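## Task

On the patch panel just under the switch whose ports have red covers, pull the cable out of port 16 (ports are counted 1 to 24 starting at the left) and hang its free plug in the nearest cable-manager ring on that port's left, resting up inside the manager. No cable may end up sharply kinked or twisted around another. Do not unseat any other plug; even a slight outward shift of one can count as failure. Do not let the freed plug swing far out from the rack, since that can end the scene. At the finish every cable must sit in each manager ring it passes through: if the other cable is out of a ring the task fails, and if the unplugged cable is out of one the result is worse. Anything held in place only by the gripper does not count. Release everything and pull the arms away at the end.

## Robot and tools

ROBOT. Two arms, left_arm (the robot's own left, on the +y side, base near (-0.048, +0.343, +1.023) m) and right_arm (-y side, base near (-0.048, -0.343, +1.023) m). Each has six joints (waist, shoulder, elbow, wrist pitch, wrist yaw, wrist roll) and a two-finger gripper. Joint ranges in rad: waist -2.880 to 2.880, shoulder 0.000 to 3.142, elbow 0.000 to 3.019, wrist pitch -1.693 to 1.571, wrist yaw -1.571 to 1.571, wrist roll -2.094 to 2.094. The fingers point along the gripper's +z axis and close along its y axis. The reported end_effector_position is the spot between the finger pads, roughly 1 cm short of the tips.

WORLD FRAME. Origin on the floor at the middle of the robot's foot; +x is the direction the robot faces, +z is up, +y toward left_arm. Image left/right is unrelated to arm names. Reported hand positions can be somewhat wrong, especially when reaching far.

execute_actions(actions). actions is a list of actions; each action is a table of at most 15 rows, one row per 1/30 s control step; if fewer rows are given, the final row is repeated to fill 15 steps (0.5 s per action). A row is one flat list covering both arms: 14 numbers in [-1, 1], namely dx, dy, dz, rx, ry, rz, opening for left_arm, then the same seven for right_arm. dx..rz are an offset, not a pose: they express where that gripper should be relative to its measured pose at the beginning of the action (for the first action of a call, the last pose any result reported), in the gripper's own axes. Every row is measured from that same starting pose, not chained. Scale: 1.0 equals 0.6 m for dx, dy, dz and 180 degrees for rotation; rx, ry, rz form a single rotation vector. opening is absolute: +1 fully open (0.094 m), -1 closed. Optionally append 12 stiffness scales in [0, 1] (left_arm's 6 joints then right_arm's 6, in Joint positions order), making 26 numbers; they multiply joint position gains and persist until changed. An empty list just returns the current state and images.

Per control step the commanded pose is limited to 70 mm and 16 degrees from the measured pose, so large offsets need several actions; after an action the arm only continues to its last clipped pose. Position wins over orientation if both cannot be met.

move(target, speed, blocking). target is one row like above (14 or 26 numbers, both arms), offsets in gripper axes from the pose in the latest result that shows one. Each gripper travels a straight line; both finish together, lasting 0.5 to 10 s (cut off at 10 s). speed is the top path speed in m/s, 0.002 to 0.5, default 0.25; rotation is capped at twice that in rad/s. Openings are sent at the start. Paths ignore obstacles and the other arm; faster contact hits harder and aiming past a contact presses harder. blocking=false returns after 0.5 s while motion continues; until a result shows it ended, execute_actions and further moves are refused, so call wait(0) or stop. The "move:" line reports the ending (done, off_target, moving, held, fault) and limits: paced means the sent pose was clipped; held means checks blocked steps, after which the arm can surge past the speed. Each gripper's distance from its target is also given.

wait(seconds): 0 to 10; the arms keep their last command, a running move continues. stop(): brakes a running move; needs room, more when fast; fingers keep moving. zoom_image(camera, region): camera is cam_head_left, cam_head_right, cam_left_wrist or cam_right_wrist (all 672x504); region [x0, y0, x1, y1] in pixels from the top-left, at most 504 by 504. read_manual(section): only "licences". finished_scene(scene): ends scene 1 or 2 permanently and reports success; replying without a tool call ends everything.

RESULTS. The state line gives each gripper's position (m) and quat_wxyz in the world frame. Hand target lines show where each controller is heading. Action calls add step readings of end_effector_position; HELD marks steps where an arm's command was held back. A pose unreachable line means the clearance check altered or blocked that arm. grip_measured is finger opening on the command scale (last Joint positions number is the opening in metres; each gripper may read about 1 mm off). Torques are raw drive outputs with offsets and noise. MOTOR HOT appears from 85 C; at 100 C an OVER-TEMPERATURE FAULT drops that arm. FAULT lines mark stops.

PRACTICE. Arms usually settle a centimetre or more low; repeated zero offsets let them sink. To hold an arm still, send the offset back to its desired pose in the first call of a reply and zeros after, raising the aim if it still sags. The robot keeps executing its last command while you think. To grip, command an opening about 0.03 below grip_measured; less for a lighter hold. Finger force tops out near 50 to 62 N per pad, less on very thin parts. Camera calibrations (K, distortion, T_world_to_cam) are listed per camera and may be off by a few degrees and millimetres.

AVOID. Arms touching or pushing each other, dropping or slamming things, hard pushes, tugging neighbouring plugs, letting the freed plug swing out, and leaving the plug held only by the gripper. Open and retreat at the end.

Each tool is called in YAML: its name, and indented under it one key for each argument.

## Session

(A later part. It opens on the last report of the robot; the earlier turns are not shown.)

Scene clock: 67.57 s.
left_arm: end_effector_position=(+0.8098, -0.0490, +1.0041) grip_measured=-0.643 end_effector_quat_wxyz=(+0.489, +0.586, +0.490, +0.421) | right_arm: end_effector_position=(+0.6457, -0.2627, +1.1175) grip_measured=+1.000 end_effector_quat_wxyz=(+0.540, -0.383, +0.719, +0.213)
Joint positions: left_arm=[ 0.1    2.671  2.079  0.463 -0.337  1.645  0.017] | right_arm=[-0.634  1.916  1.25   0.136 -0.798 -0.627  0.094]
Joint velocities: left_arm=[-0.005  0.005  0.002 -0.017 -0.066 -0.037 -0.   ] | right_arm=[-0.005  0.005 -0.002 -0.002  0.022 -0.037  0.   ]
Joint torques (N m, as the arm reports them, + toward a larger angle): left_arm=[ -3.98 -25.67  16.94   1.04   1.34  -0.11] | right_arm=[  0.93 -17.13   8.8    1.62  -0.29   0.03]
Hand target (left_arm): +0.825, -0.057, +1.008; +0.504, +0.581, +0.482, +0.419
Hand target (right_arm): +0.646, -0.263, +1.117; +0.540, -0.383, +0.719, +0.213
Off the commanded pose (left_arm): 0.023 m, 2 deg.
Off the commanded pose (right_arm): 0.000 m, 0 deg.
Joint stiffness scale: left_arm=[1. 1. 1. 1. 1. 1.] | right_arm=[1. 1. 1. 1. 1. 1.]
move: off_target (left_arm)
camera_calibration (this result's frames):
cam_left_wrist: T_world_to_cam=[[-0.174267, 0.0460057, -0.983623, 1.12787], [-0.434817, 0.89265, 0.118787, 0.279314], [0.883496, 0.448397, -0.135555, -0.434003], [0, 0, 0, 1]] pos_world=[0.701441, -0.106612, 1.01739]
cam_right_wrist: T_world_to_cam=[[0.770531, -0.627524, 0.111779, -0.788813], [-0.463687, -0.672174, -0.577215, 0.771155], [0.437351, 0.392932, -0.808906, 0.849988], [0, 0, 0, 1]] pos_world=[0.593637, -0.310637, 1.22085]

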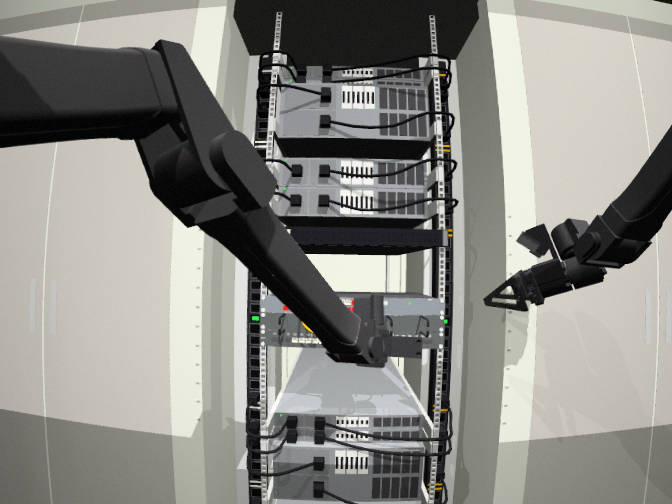

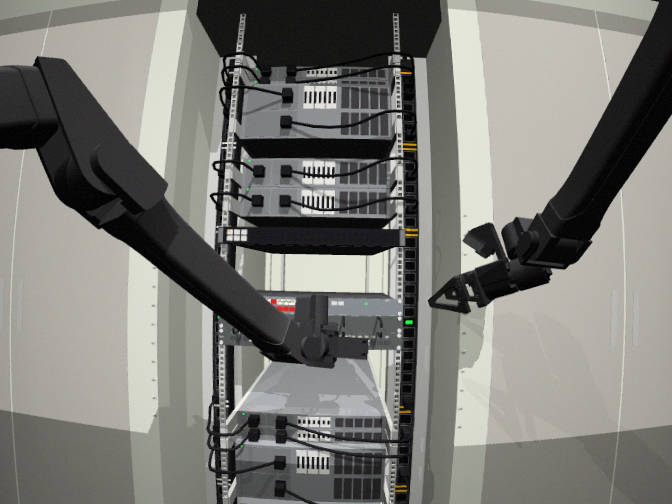

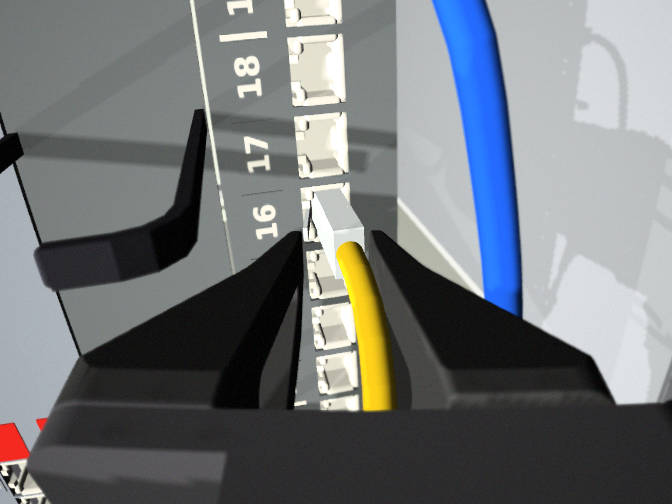

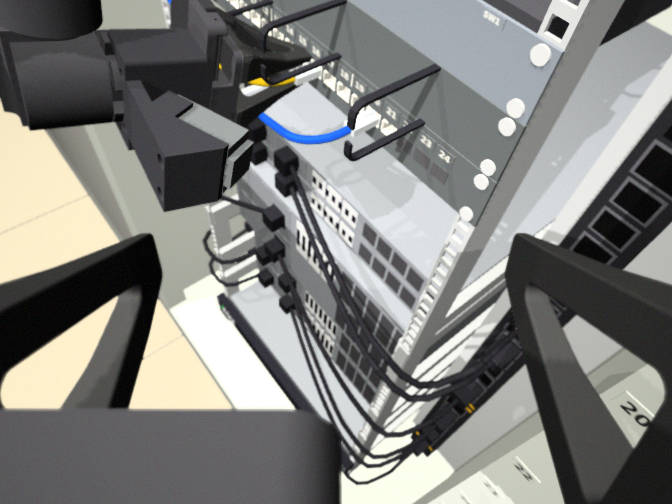

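move:
  target: [-0.03,0,-0.01,0,-0.045,0,-0.64,0,0,0,0,0,0,1]
  speed: 0.04

move:
  target: [-0.015,0.008,0.035,0,0,0,-0.64,0,0,0,0,0,0,1]
  speed: 0.04

zoom_image:
  camera: "cam_right_wrist"
  region: [190, 0, 370, 130]

Scene clock: 70.33 s.
left_arm: end_effector_position=(+0.8016, -0.0687, +1.0041) grip_measured=-0.643 end_effector_quat_wxyz=(+0.520, +0.614, +0.455, +0.381) | right_arm: end_effector_position=(+0.6457, -0.2627, +1.1175) grip_measured=+1.000 end_effector_quat_wxyz=(+0.540, -0.383, +0.719, +0.213)
Joint positions: left_arm=[ 0.102  2.658  2.055  0.463 -0.199  1.645  0.017] | right_arm=[-0.634  1.916  1.25   0.136 -0.798 -0.627  0.094]
Joint velocities: left_arm=[-0.005  0.005  0.007  0.012  0.022  0.037 -0.001] | right_arm=[ 0.005 -0.015  0.002  0.012  0.037  0.007  0.   ]
Joint torques (N m, as the arm reports them, + toward a larger angle): left_arm=[ -3.94 -30.36   7.51   2.18   0.51  -0.12] | right_arm=[  0.94 -17.09   8.83   1.63  -0.29   0.03]
Hand target (left_arm): +0.801, -0.066, +1.005; +0.522, +0.614, +0.454, +0.379
Hand target (right_arm): +0.646, -0.263, +1.117; +0.540, -0.383, +0.719, +0.213
Off the commanded pose (left_arm): 0.003 m, 0 deg.
Off the commanded pose (right_arm): 0.000 m, 0 deg.
Joint stiffness scale: left_arm=[1. 1. 1. 1. 1. 1.] | right_arm=[1. 1. 1. 1. 1. 1.]
move: done
camera_calibration (this result's frames):
cam_left_wrist: T_world_to_cam=[[-0.173483, 0.0502716, -0.983553, 1.12695], [-0.309812, 0.945207, 0.102957, 0.212607], [0.934837, 0.322578, -0.148402, -0.454862], [0, 0, 0, 1]] pos_world=[0.686596, -0.110883, 1.01902]
cam_right_wrist: T_world_to_cam=[[0.770531, -0.627524, 0.111779, -0.788813], [-0.463687, -0.672174, -0.577215, 0.771155], [0.437351, 0.392932, -0.808906, 0.849988], [0, 0, 0, 1]] pos_world=[0.593637, -0.310637, 1.22085]

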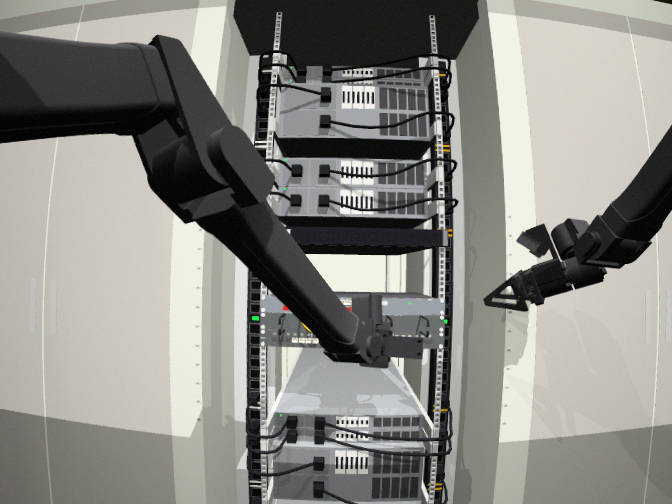

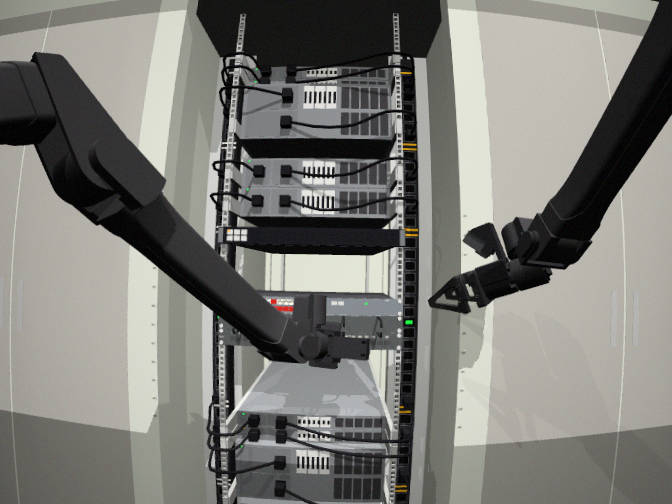

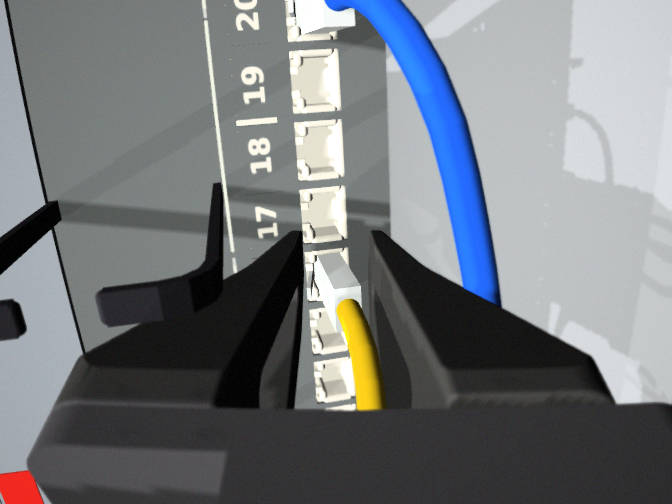

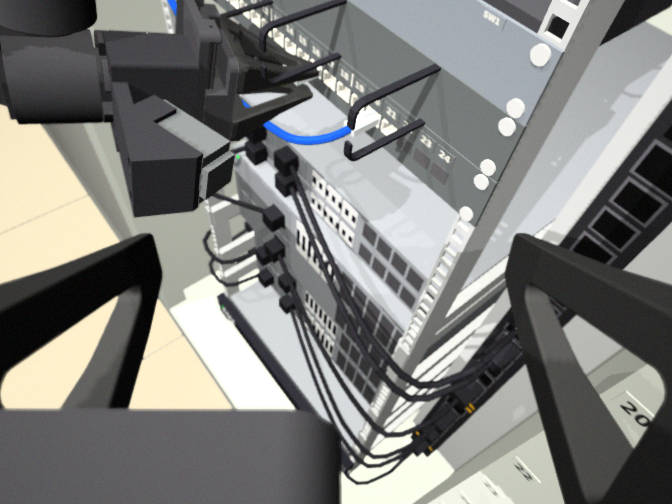

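Scene clock: 71.13 s.
left_arm: end_effector_position=(+0.8081, -0.0672, +1.0023) grip_measured=-0.642 end_effector_quat_wxyz=(+0.511, +0.617, +0.464, +0.379) | right_arm: end_effector_position=(+0.6457, -0.2627, +1.1175) grip_measured=+1.000 end_effector_quat_wxyz=(+0.540, -0.383, +0.719, +0.213)
Joint positions: left_arm=[ 0.105  2.668  2.089  0.418 -0.211  1.639  0.017] | right_arm=[-0.634  1.916  1.25   0.136 -0.798 -0.627  0.094]
Joint velocities: left_arm=[-0.015 -0.005 -0.017  0.002  0.037 -0.051 -0.   ] | right_arm=[-0.005 -0.015  0.007 -0.002  0.066  0.007  0.   ]
Joint torques (N m, as the arm reports them, + toward a larger angle): left_arm=[ -4.9  -26.59  15.52   1.14   0.43  -0.07] | right_arm=[  0.85 -17.     8.85   1.62  -0.3    0.03]
Hand target (left_arm): +0.816, -0.082, +1.006; +0.521, +0.614, +0.455, +0.381
Hand target (right_arm): +0.646, -0.263, +1.117; +0.540, -0.383, +0.719, +0.213
Off the commanded pose (left_arm): 0.020 m, 1 deg.
Off the commanded pose (right_arm): 0.000 m, 0 deg.
Joint stiffness scale: left_arm=[1. 1. 1. 1. 1. 1.] | right_arm=[1. 1. 1. 1. 1. 1.]
move: off_target (left_arm)
camera_calibration (this result's frames):
cam_left_wrist: T_world_to_cam=[[-0.194928, 0.0539768, -0.979331, 1.13959], [-0.3198, 0.940421, 0.115486, 0.208534], [0.927217, 0.335702, -0.166052, -0.436909], [0, 0, 0, 1]] pos_world=[0.693938, -0.110951, 1.01941]
cam_right_wrist: T_world_to_cam=[[0.770531, -0.627524, 0.111779, -0.788813], [-0.463687, -0.672174, -0.577215, 0.771155], [0.437351, 0.392932, -0.808906, 0.849988], [0, 0, 0, 1]] pos_world=[0.593637, -0.310637, 1.22085]

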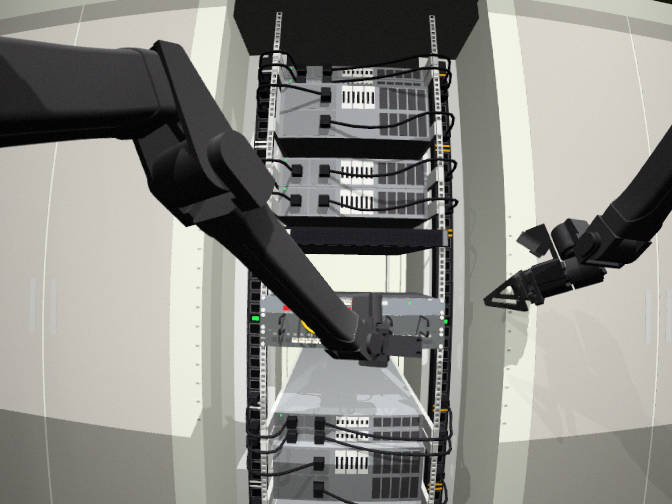

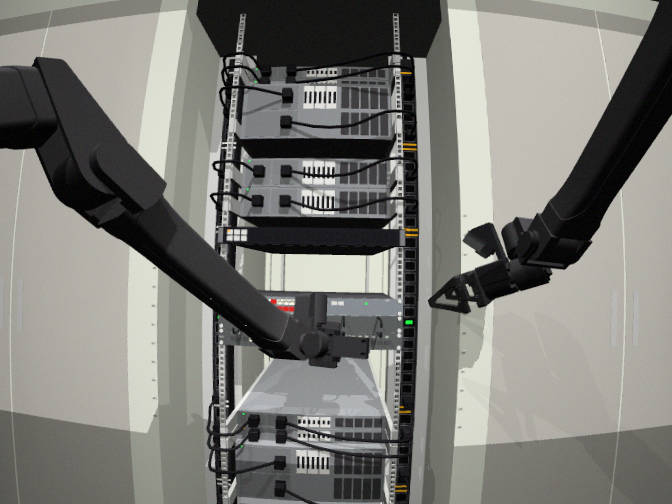

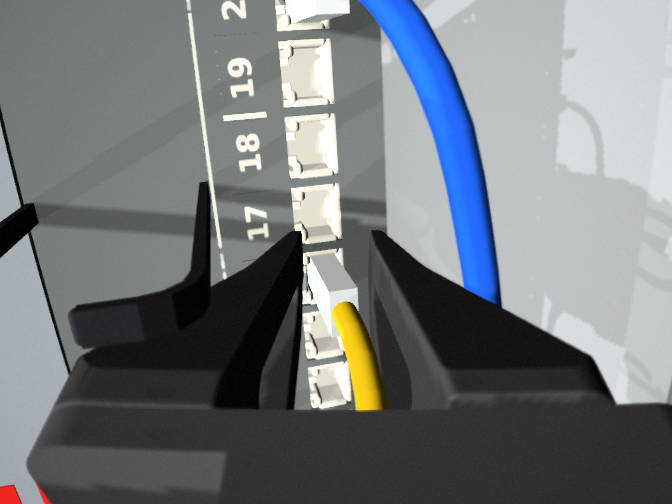

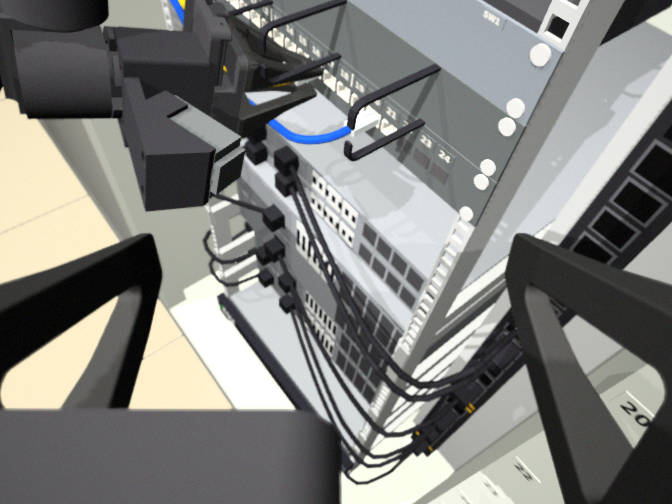

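Region (190, 0, 370, 130) of cam_right_wrist's 672x504 image, scaled by 2.800, with more detail than that image has.

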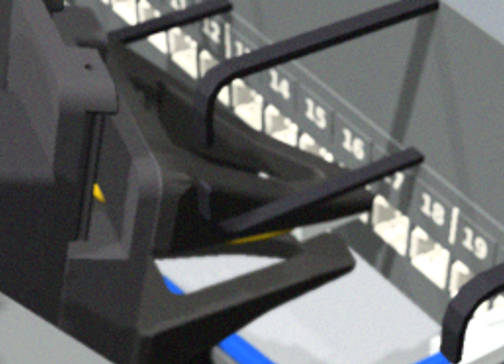

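move:
  target: [0.058,0.01,-0.008,-0.03,0,0,-0.64,0,0,0,0,0,0,1]
  speed: 0.04

move:
  target: [0.015,0.005,0.035,0,0,0,-0.64,0,0,0,0,0,0,1]
  speed: 0.04

zoom_image:
  camera: "cam_right_wrist"
  region: [240, 30, 360, 120]

Scene clock: 73.37 s.
left_arm: end_effector_position=(+0.8032, -0.0604, +1.0066) grip_measured=-0.642 end_effector_quat_wxyz=(+0.545, +0.599, +0.440, +0.387) | right_arm: end_effector_position=(+0.6457, -0.2627, +1.1175) grip_measured=+1.000 end_effector_quat_wxyz=(+0.540, -0.383, +0.719, +0.213)
Joint positions: left_arm=[ 0.118  2.668  2.038  0.553 -0.16   1.651  0.017] | right_arm=[-0.634  1.916  1.25   0.136 -0.798 -0.627  0.094]
Joint velocities: left_arm=[-0.015 -0.005 -0.022  0.002  0.022  0.007 -0.001] | right_arm=[-0.015 -0.015 -0.002 -0.012  0.007  0.007  0.   ]
Joint torques (N m, as the arm reports them, + toward a larger angle): left_arm=[ -1.42 -30.7    7.44   2.48   0.14   0.04] | right_arm=[  0.93 -17.07   8.86   1.63  -0.3    0.03]
Hand target (left_arm): +0.814, -0.033, +1.009; +0.539, +0.592, +0.445, +0.401
Hand target (right_arm): +0.646, -0.263, +1.117; +0.540, -0.383, +0.719, +0.213
Off the commanded pose (left_arm): 0.030 m, 2 deg.
Off the commanded pose (right_arm): 0.000 m, 0 deg.
Joint stiffness scale: left_arm=[1. 1. 1. 1. 1. 1.] | right_arm=[1. 1. 1. 1. 1. 1.]
move: off_target (left_arm)
camera_calibration (this result's frames):
cam_left_wrist: T_world_to_cam=[[-0.115638, 0.024373, -0.992992, 1.09073], [-0.298339, 0.952688, 0.0581264, 0.241367], [0.947429, 0.30297, -0.102895, -0.515802], [0, 0, 0, 1]] pos_world=[0.686825, -0.100259, 1.01599]
cam_right_wrist: T_world_to_cam=[[0.770531, -0.627524, 0.111779, -0.788813], [-0.463687, -0.672174, -0.577215, 0.771155], [0.437351, 0.392932, -0.808906, 0.849988], [0, 0, 0, 1]] pos_world=[0.593637, -0.310637, 1.22085]

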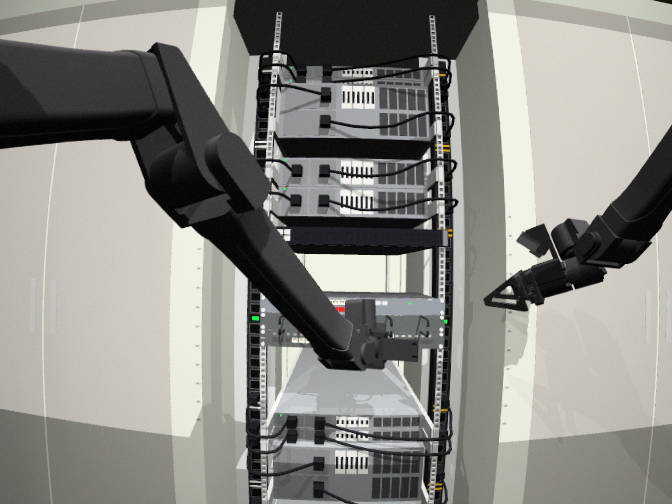

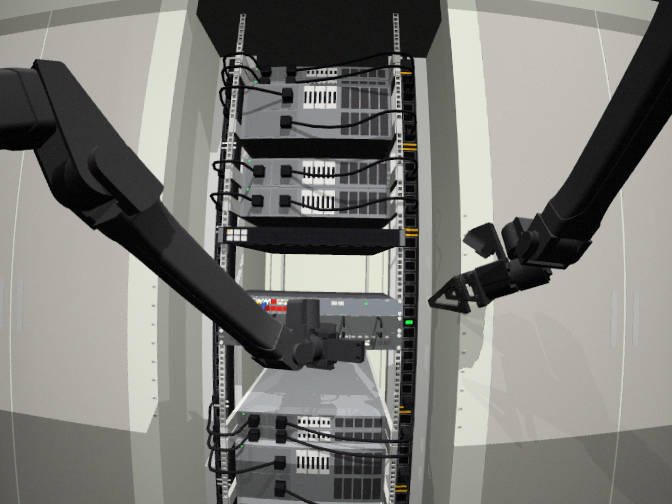

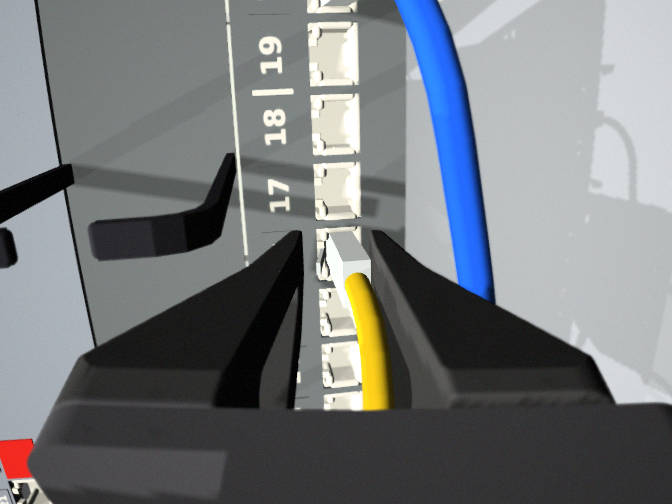

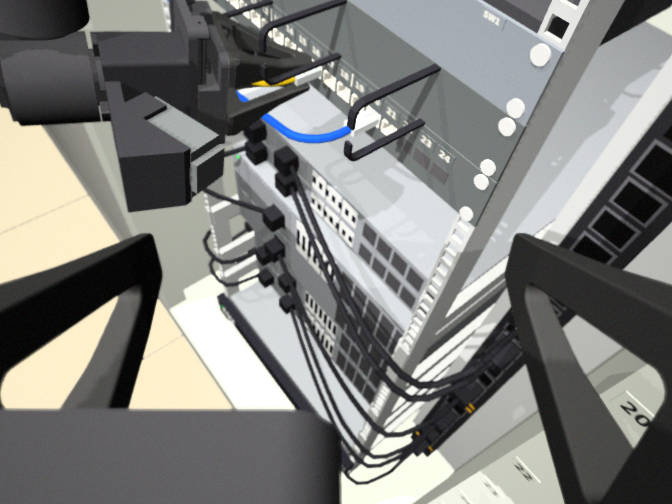

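Scene clock: 74.17 s.
left_arm: end_effector_position=(+0.8082, -0.0641, +1.0059) grip_measured=-0.642 end_effector_quat_wxyz=(+0.540, +0.607, +0.441, +0.381) | right_arm: end_effector_position=(+0.6457, -0.2627, +1.1175) grip_measured=+1.000 end_effector_quat_wxyz=(+0.540, -0.383, +0.719, +0.213)
Joint positions: left_arm=[ 0.118  2.676  2.071  0.508 -0.153  1.651  0.017] | right_arm=[-0.634  1.916  1.25   0.136 -0.798 -0.627  0.094]
Joint velocities: left_arm=[-0.005 -0.015 -0.012  0.007 -0.037 -0.051  0.001] | right_arm=[-0.015  0.005 -0.012 -0.012  0.007 -0.022  0.   ]
Joint torques (N m, as the arm reports them, + toward a larger angle): left_arm=[ -2.98 -26.97  13.9    1.42   0.46  -0.09] | right_arm=[  0.92 -17.07   8.84   1.62  -0.3    0.04]
Hand target (left_arm): +0.823, -0.057, +1.007; +0.545, +0.599, +0.440, +0.387
Hand target (right_arm): +0.646, -0.263, +1.117; +0.540, -0.383, +0.719, +0.213
Off the commanded pose (left_arm): 0.019 m, 1 deg.
Off the commanded pose (right_arm): 0.000 m, 0 deg.
Joint stiffness scale: left_arm=[1. 1. 1. 1. 1. 1.] | right_arm=[1. 1. 1. 1. 1. 1.]
move: off_target (left_arm)
camera_calibration (this result's frames):
cam_left_wrist: T_world_to_cam=[[-0.133437, 0.0338812, -0.990478, 1.10315], [-0.288104, 0.954928, 0.0714786, 0.224835], [0.948257, 0.294899, -0.117662, -0.505819], [0, 0, 0, 1]] pos_world=[0.691624, -0.102912, 1.01706]
cam_right_wrist: T_world_to_cam=[[0.770531, -0.627524, 0.111779, -0.788813], [-0.463687, -0.672174, -0.577215, 0.771155], [0.437351, 0.392932, -0.808906, 0.849988], [0, 0, 0, 1]] pos_world=[0.593637, -0.310637, 1.22085]

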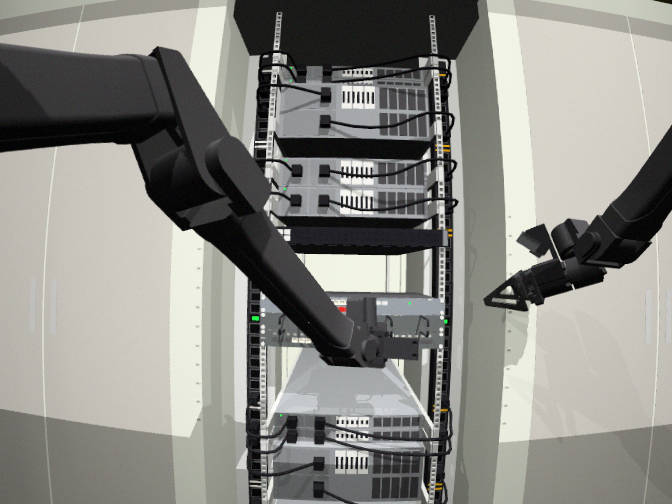

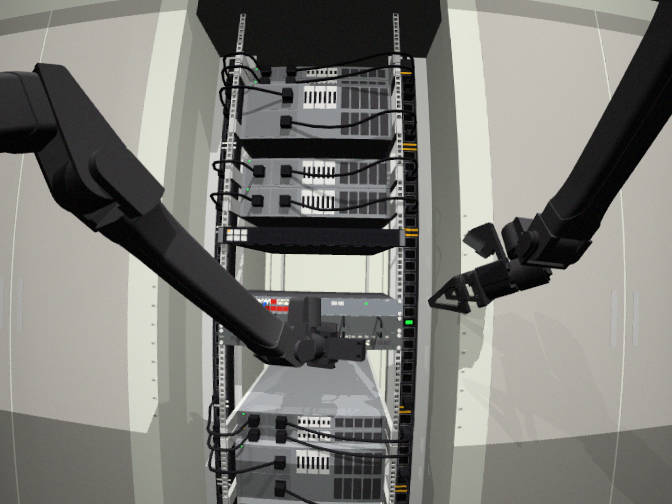

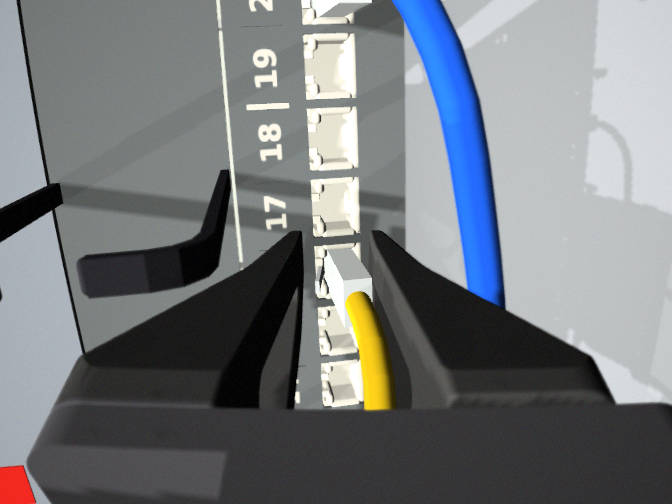

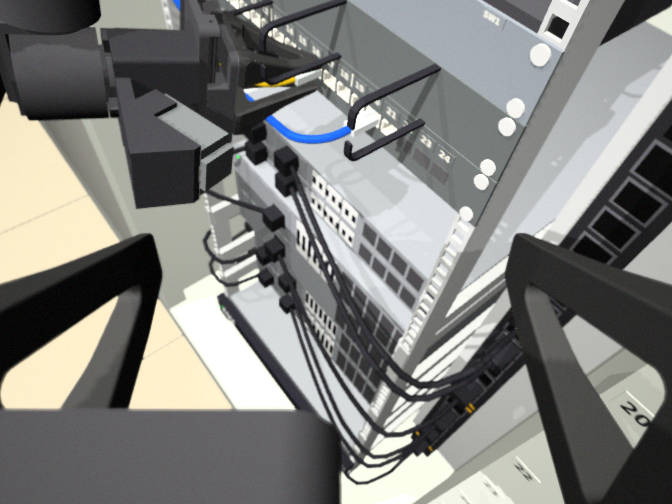

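Region (240, 30, 360, 120) of cam_right_wrist's 672x504 image, scaled by 4.200, with more detail than that image has; it fills the top 378 rows of this view, and the rest is white.

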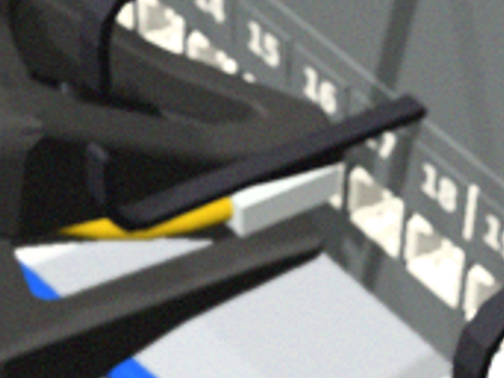

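Looks well centred and deep. Close and pull.

move:
  target: [0,0,0.008,0,0,0,-0.95,0,0,0,0,0,0,1]
  speed: 0.04

move:
  target: [-0.05,-0.005,-0.04,0,0,0,-0.95,0,0,0,0,0,0,1]
  speed: 0.02

Scene clock: 75.13 s.
left_arm: end_effector_position=(+0.8078, -0.0639, +1.0045) grip_measured=-0.868 end_effector_quat_wxyz=(+0.539, +0.608, +0.441, +0.381) | right_arm: end_effector_position=(+0.6457, -0.2627, +1.1175) grip_measured=+1.000 end_effector_quat_wxyz=(+0.540, -0.383, +0.719, +0.213)
Joint positions: left_arm=[ 0.118  2.677  2.07   0.508 -0.153  1.652  0.006] | right_arm=[-0.634  1.916  1.25   0.136 -0.798 -0.627  0.094]
Joint velocities: left_arm=[-0.005 -0.015  0.002  0.002 -0.007 -0.051 -0.001] | right_arm=[ 0.005 -0.015 -0.007 -0.017 -0.037 -0.037  0.   ]
Joint torques (N m, as the arm reports them, + toward a larger angle): left_arm=[ -4.24 -28.82  10.86   1.28   0.26  -0.12] | right_arm=[  0.93 -17.09   8.88   1.63  -0.29   0.03]
Hand target (left_arm): +0.812, -0.065, +1.006; +0.541, +0.607, +0.441, +0.381
Hand target (right_arm): +0.646, -0.263, +1.117; +0.540, -0.383, +0.719, +0.213
Off the commanded pose (left_arm): 0.005 m, 0 deg.
Off the commanded pose (right_arm): 0.000 m, 0 deg.
Joint stiffness scale: left_arm=[1. 1. 1. 1. 1. 1.] | right_arm=[1. 1. 1. 1. 1. 1.]
move: done
camera_calibration (this result's frames):
cam_left_wrist: T_world_to_cam=[[-0.134677, 0.036215, -0.990228, 1.10267], [-0.288348, 0.954652, 0.0741308, 0.222173], [0.948007, 0.295513, -0.118127, -0.504959], [0, 0, 0, 1]] pos_world=[0.691272, -0.102809, 1.01577]
cam_right_wrist: T_world_to_cam=[[0.770531, -0.627524, 0.111779, -0.788813], [-0.463687, -0.672174, -0.577215, 0.771155], [0.437351, 0.392932, -0.808906, 0.849988], [0, 0, 0, 1]] pos_world=[0.593637, -0.310637, 1.22085]

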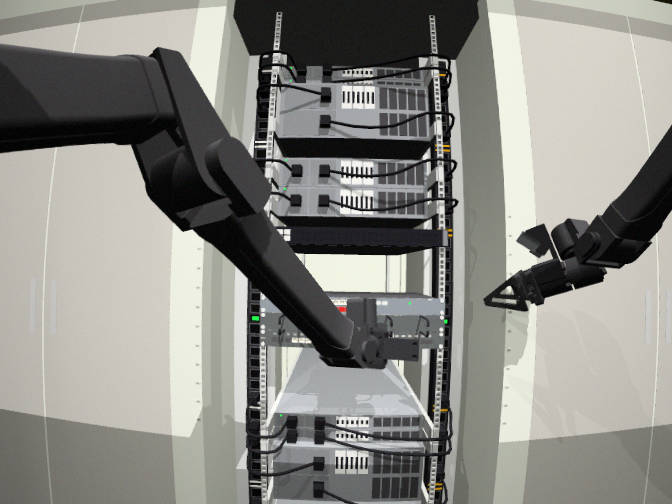

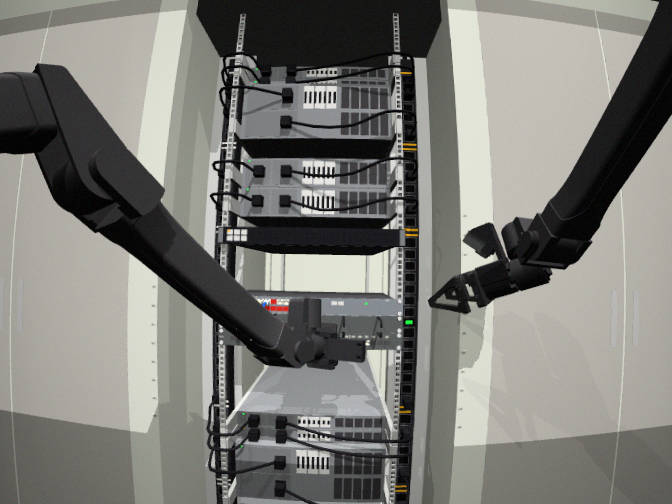

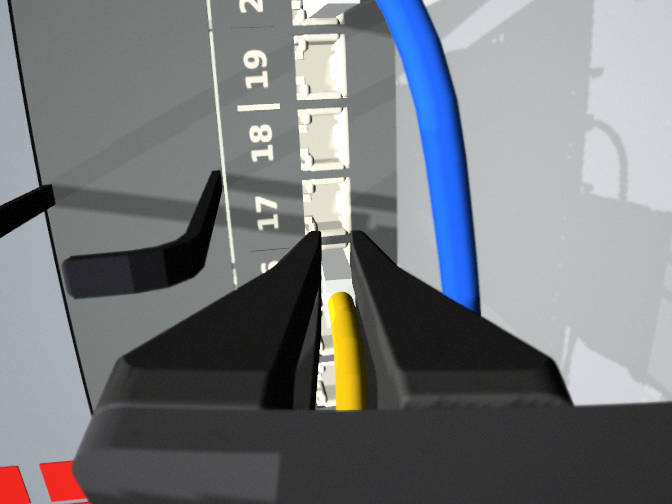

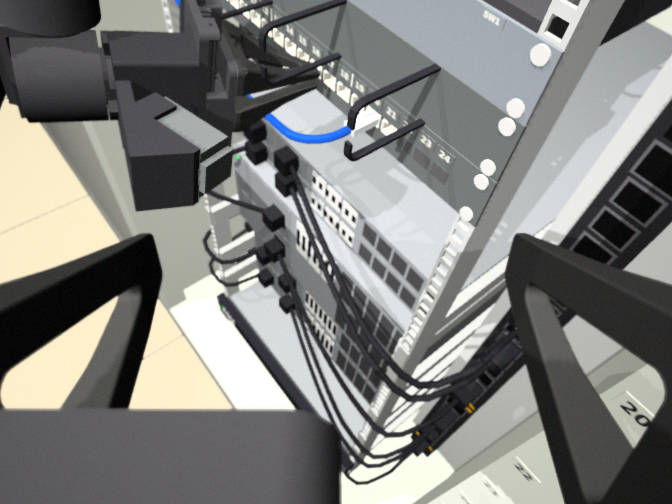

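Scene clock: 77.30 s.
left_arm: end_effector_position=(+0.8058, -0.0639, +1.0031) grip_measured=-0.868 end_effector_quat_wxyz=(+0.539, +0.606, +0.442, +0.384) | right_arm: end_effector_position=(+0.6457, -0.2627, +1.1175) grip_measured=+1.000 end_effector_quat_wxyz=(+0.540, -0.383, +0.719, +0.213)
Joint positions: left_arm=[ 0.116  2.677  2.062  0.52  -0.162  1.652  0.006] | right_arm=[-0.634  1.916  1.25   0.136 -0.798 -0.627  0.094]
Joint velocities: left_arm=[ 0.005  0.005 -0.017 -0.012 -0.022  0.007  0.   ] | right_arm=[-0.005 -0.005 -0.017  0.002 -0.081 -0.022  0.   ]
Joint torques (N m, as the arm reports them, + toward a larger angle): left_arm=[ -7.64 -32.45   2.65   3.37  -1.11  -0.15] | right_arm=[  0.9  -17.09   8.86   1.64  -0.29   0.03]
Hand target (left_arm): +0.780, -0.086, +1.004; +0.540, +0.608, +0.441, +0.381
Hand target (right_arm): +0.646, -0.263, +1.117; +0.540, -0.383, +0.719, +0.213
Off the commanded pose (left_arm): 0.037 m, 0 deg.
Off the commanded pose (right_arm): 0.000 m, 0 deg.
Joint stiffness scale: left_arm=[1. 1. 1. 1. 1. 1.] | right_arm=[1. 1. 1. 1. 1. 1.]
move: off_target (left_arm)
camera_calibration (this result's frames):
cam_left_wrist: T_world_to_cam=[[-0.131749, 0.0347473, -0.990674, 1.09896], [-0.294722, 0.95282, 0.0726143, 0.228198], [0.946457, 0.30154, -0.115292, -0.504395], [0, 0, 0, 1]] pos_world=[0.689429, -0.103522, 1.01398]
cam_right_wrist: T_world_to_cam=[[0.770531, -0.627524, 0.111779, -0.788813], [-0.463687, -0.672174, -0.577215, 0.771155], [0.437351, 0.392932, -0.808906, 0.849988], [0, 0, 0, 1]] pos_world=[0.593637, -0.310637, 1.22085]

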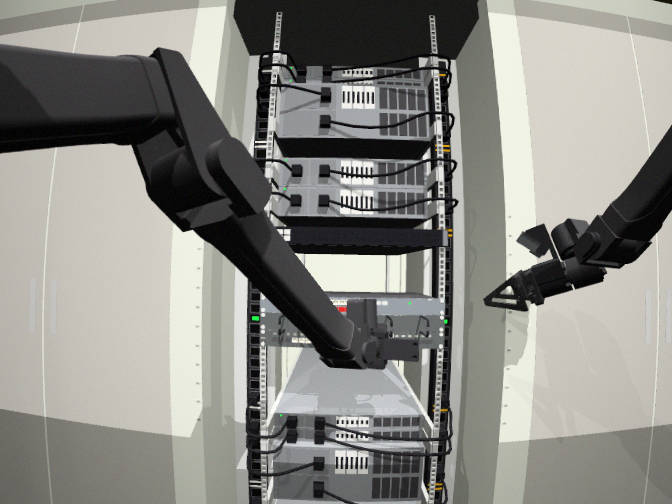

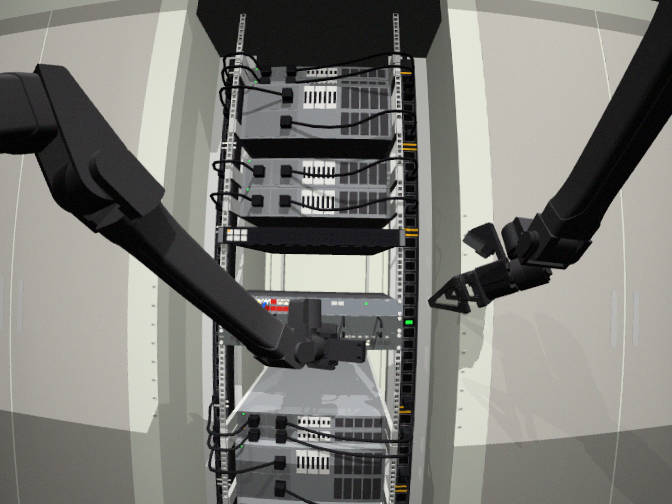

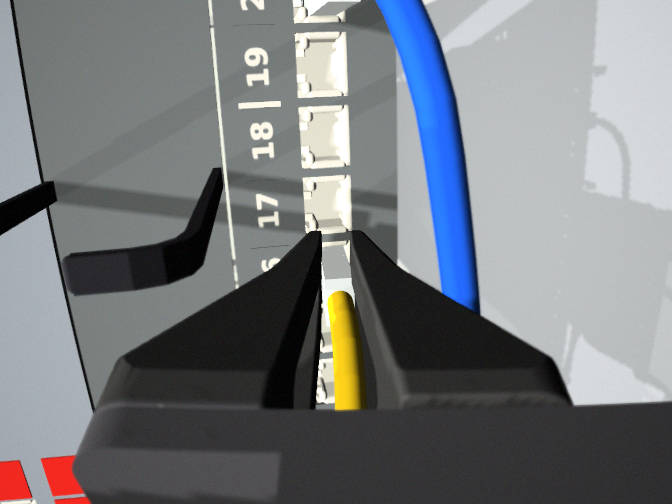

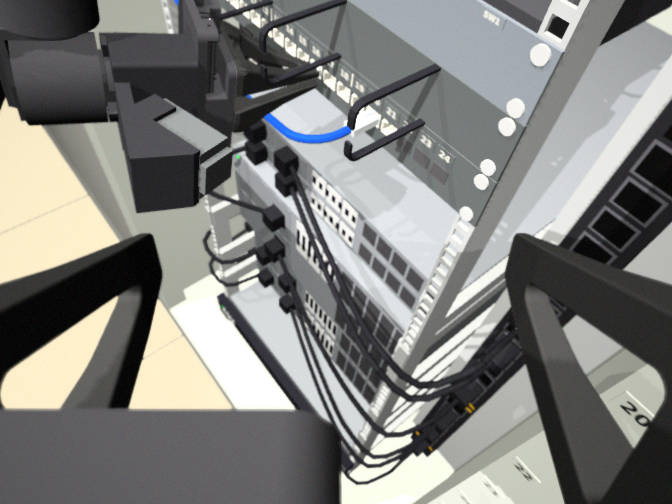

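execute_actions:
  actions:
    - [[0.02,0,0.015,0,0,0,-1,0,0,0,0,0,0,1]]
    - [[0.03,-0.01,-0.1,0,0,0,-1,0,0,0,0,0,0,1]]
    - [[0.03,-0.01,-0.1,0,0,0,-1,0,0,0,0,0,0,1]]

Scene clock: 79.73 s.
left_arm: end_effector_position=(+0.7570, -0.0410, +1.0076) grip_measured=-0.922 end_effector_quat_wxyz=(+0.558, +0.615, +0.420, +0.365) | right_arm: end_effector_position=(+0.6457, -0.2627, +1.1175) grip_measured=+1.000 end_effector_quat_wxyz=(+0.540, -0.383, +0.719, +0.213)
Joint positions: left_arm=[ 0.129  2.544  1.774  0.681 -0.077  1.654  0.004] | right_arm=[-0.634  1.916  1.25   0.136 -0.798 -0.627  0.094]
Joint velocities: left_arm=[-0.015 -0.015 -0.012  0.002 -0.022 -0.022 -0.   ] | right_arm=[ 0.005  0.005 -0.007  0.002  0.037 -0.051  0.   ]
Joint torques (N m, as the arm reports them, + toward a larger angle): left_arm=[ -2.96 -33.12  -4.31   4.94  -0.88  -0.1 ] | right_arm=[  0.89 -17.1    8.86   1.63  -0.29   0.02]
Hand target (left_arm): +0.733, -0.014, +1.004; +0.546, +0.612, +0.433, +0.374
Hand target (right_arm): +0.646, -0.263, +1.117; +0.540, -0.383, +0.719, +0.213
Off the commanded pose (left_arm): 0.045 m, 2 deg.
Off the commanded pose (right_arm): 0.000 m, 0 deg.
Joint stiffness scale: left_arm=[1. 1. 1. 1. 1. 1.] | right_arm=[1. 1. 1. 1. 1. 1.]
Step readings (end_effector_position; steps 1 to 15: 1st action; 16 to 30: 2nd action; 31 to 45: 3rd action):
0: left_arm (+0.8058, -0.0639, +1.0031) | right_arm (+0.6457, -0.2627, +1.1175)
1: left_arm (+0.8070, -0.0640, +1.0039) | right_arm (+0.6457, -0.2627, +1.1175)
2: left_arm (+0.8070, -0.0642, +1.0035) | right_arm (+0.6457, -0.2627, +1.1175)
4: left_arm (+0.8071, -0.0639, +1.0034) | right_arm (+0.6457, -0.2627, +1.1175)
8: left_arm (+0.8071, -0.0639, +1.0034) | right_arm (+0.6457, -0.2627, +1.1175)
15: left_arm (+0.8071, -0.0639, +1.0034) | right_arm (+0.6457, -0.2627, +1.1175)
16: left_arm (+0.8026, -0.0626, +1.0013) | right_arm (+0.6457, -0.2627, +1.1175)
17: left_arm (+0.7958, -0.0574, +1.0023) | right_arm (+0.6457, -0.2627, +1.1175)
19: left_arm (+0.7833, -0.0501, +1.0038) | right_arm (+0.6457, -0.2627, +1.1175)
23: left_arm (+0.7761, -0.0465, +1.0043) | right_arm (+0.6457, -0.2627, +1.1175)
30: left_arm (+0.7761, -0.0465, +1.0043) | right_arm (+0.6457, -0.2627, +1.1175)
31: left_arm (+0.7736, -0.0462, +1.0025) | right_arm (+0.6457, -0.2627, +1.1175)
32: left_arm (+0.7682, -0.0435, +1.0040) | right_arm (+0.6457, -0.2627, +1.1175)
34: left_arm (+0.7601, -0.0415, +1.0069) | right_arm (+0.6457, -0.2627, +1.1175)
38: left_arm (+0.7570, -0.0410, +1.0076) | right_arm (+0.6457, -0.2627, +1.1175)
45: end_effector_position above
camera_calibration (this result's frames):
cam_left_wrist: T_world_to_cam=[[-0.120508, 0.0309703, -0.992229, 1.08915], [-0.227987, 0.971934, 0.0580263, 0.156662], [0.966178, 0.233208, -0.110065, -0.487604], [0, 0, 0, 1]] pos_world=[0.63808, -0.0722833, 1.01793]
cam_right_wrist: T_world_to_cam=[[0.770531, -0.627524, 0.111779, -0.788813], [-0.463687, -0.672174, -0.577215, 0.771155], [0.437351, 0.392932, -0.808906, 0.849988], [0, 0, 0, 1]] pos_world=[0.593637, -0.310637, 1.22085]

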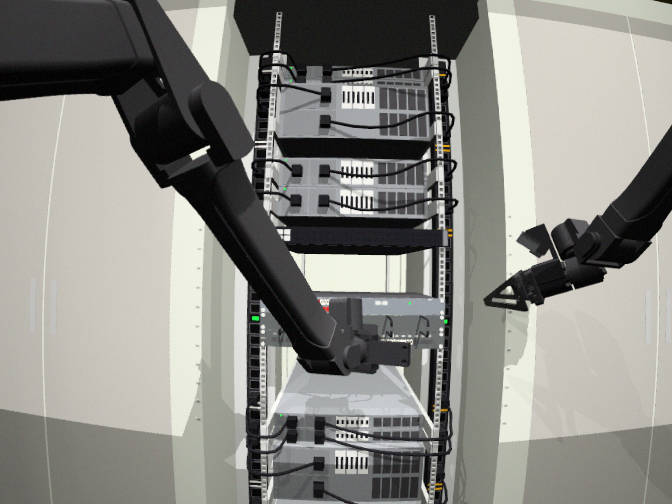

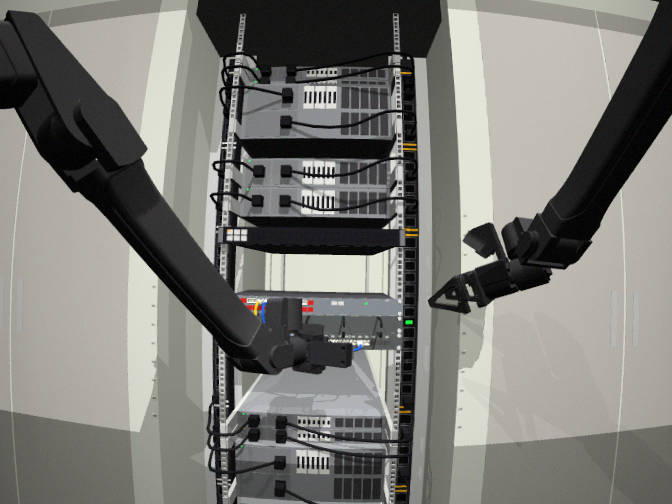

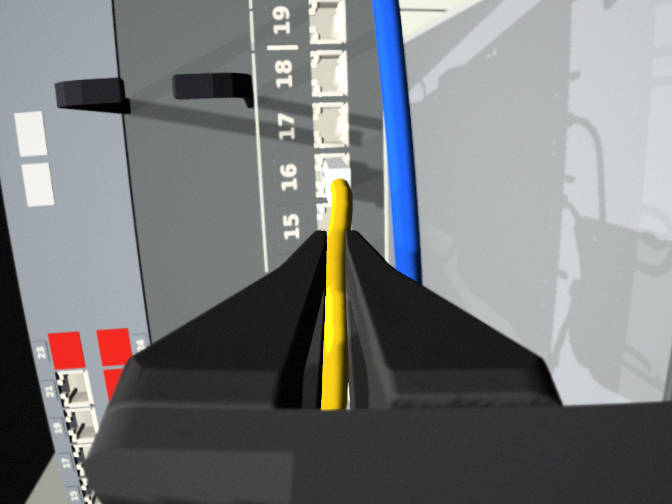

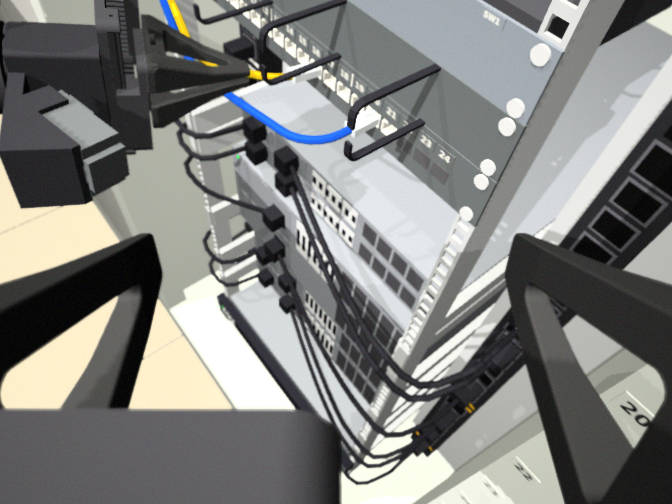

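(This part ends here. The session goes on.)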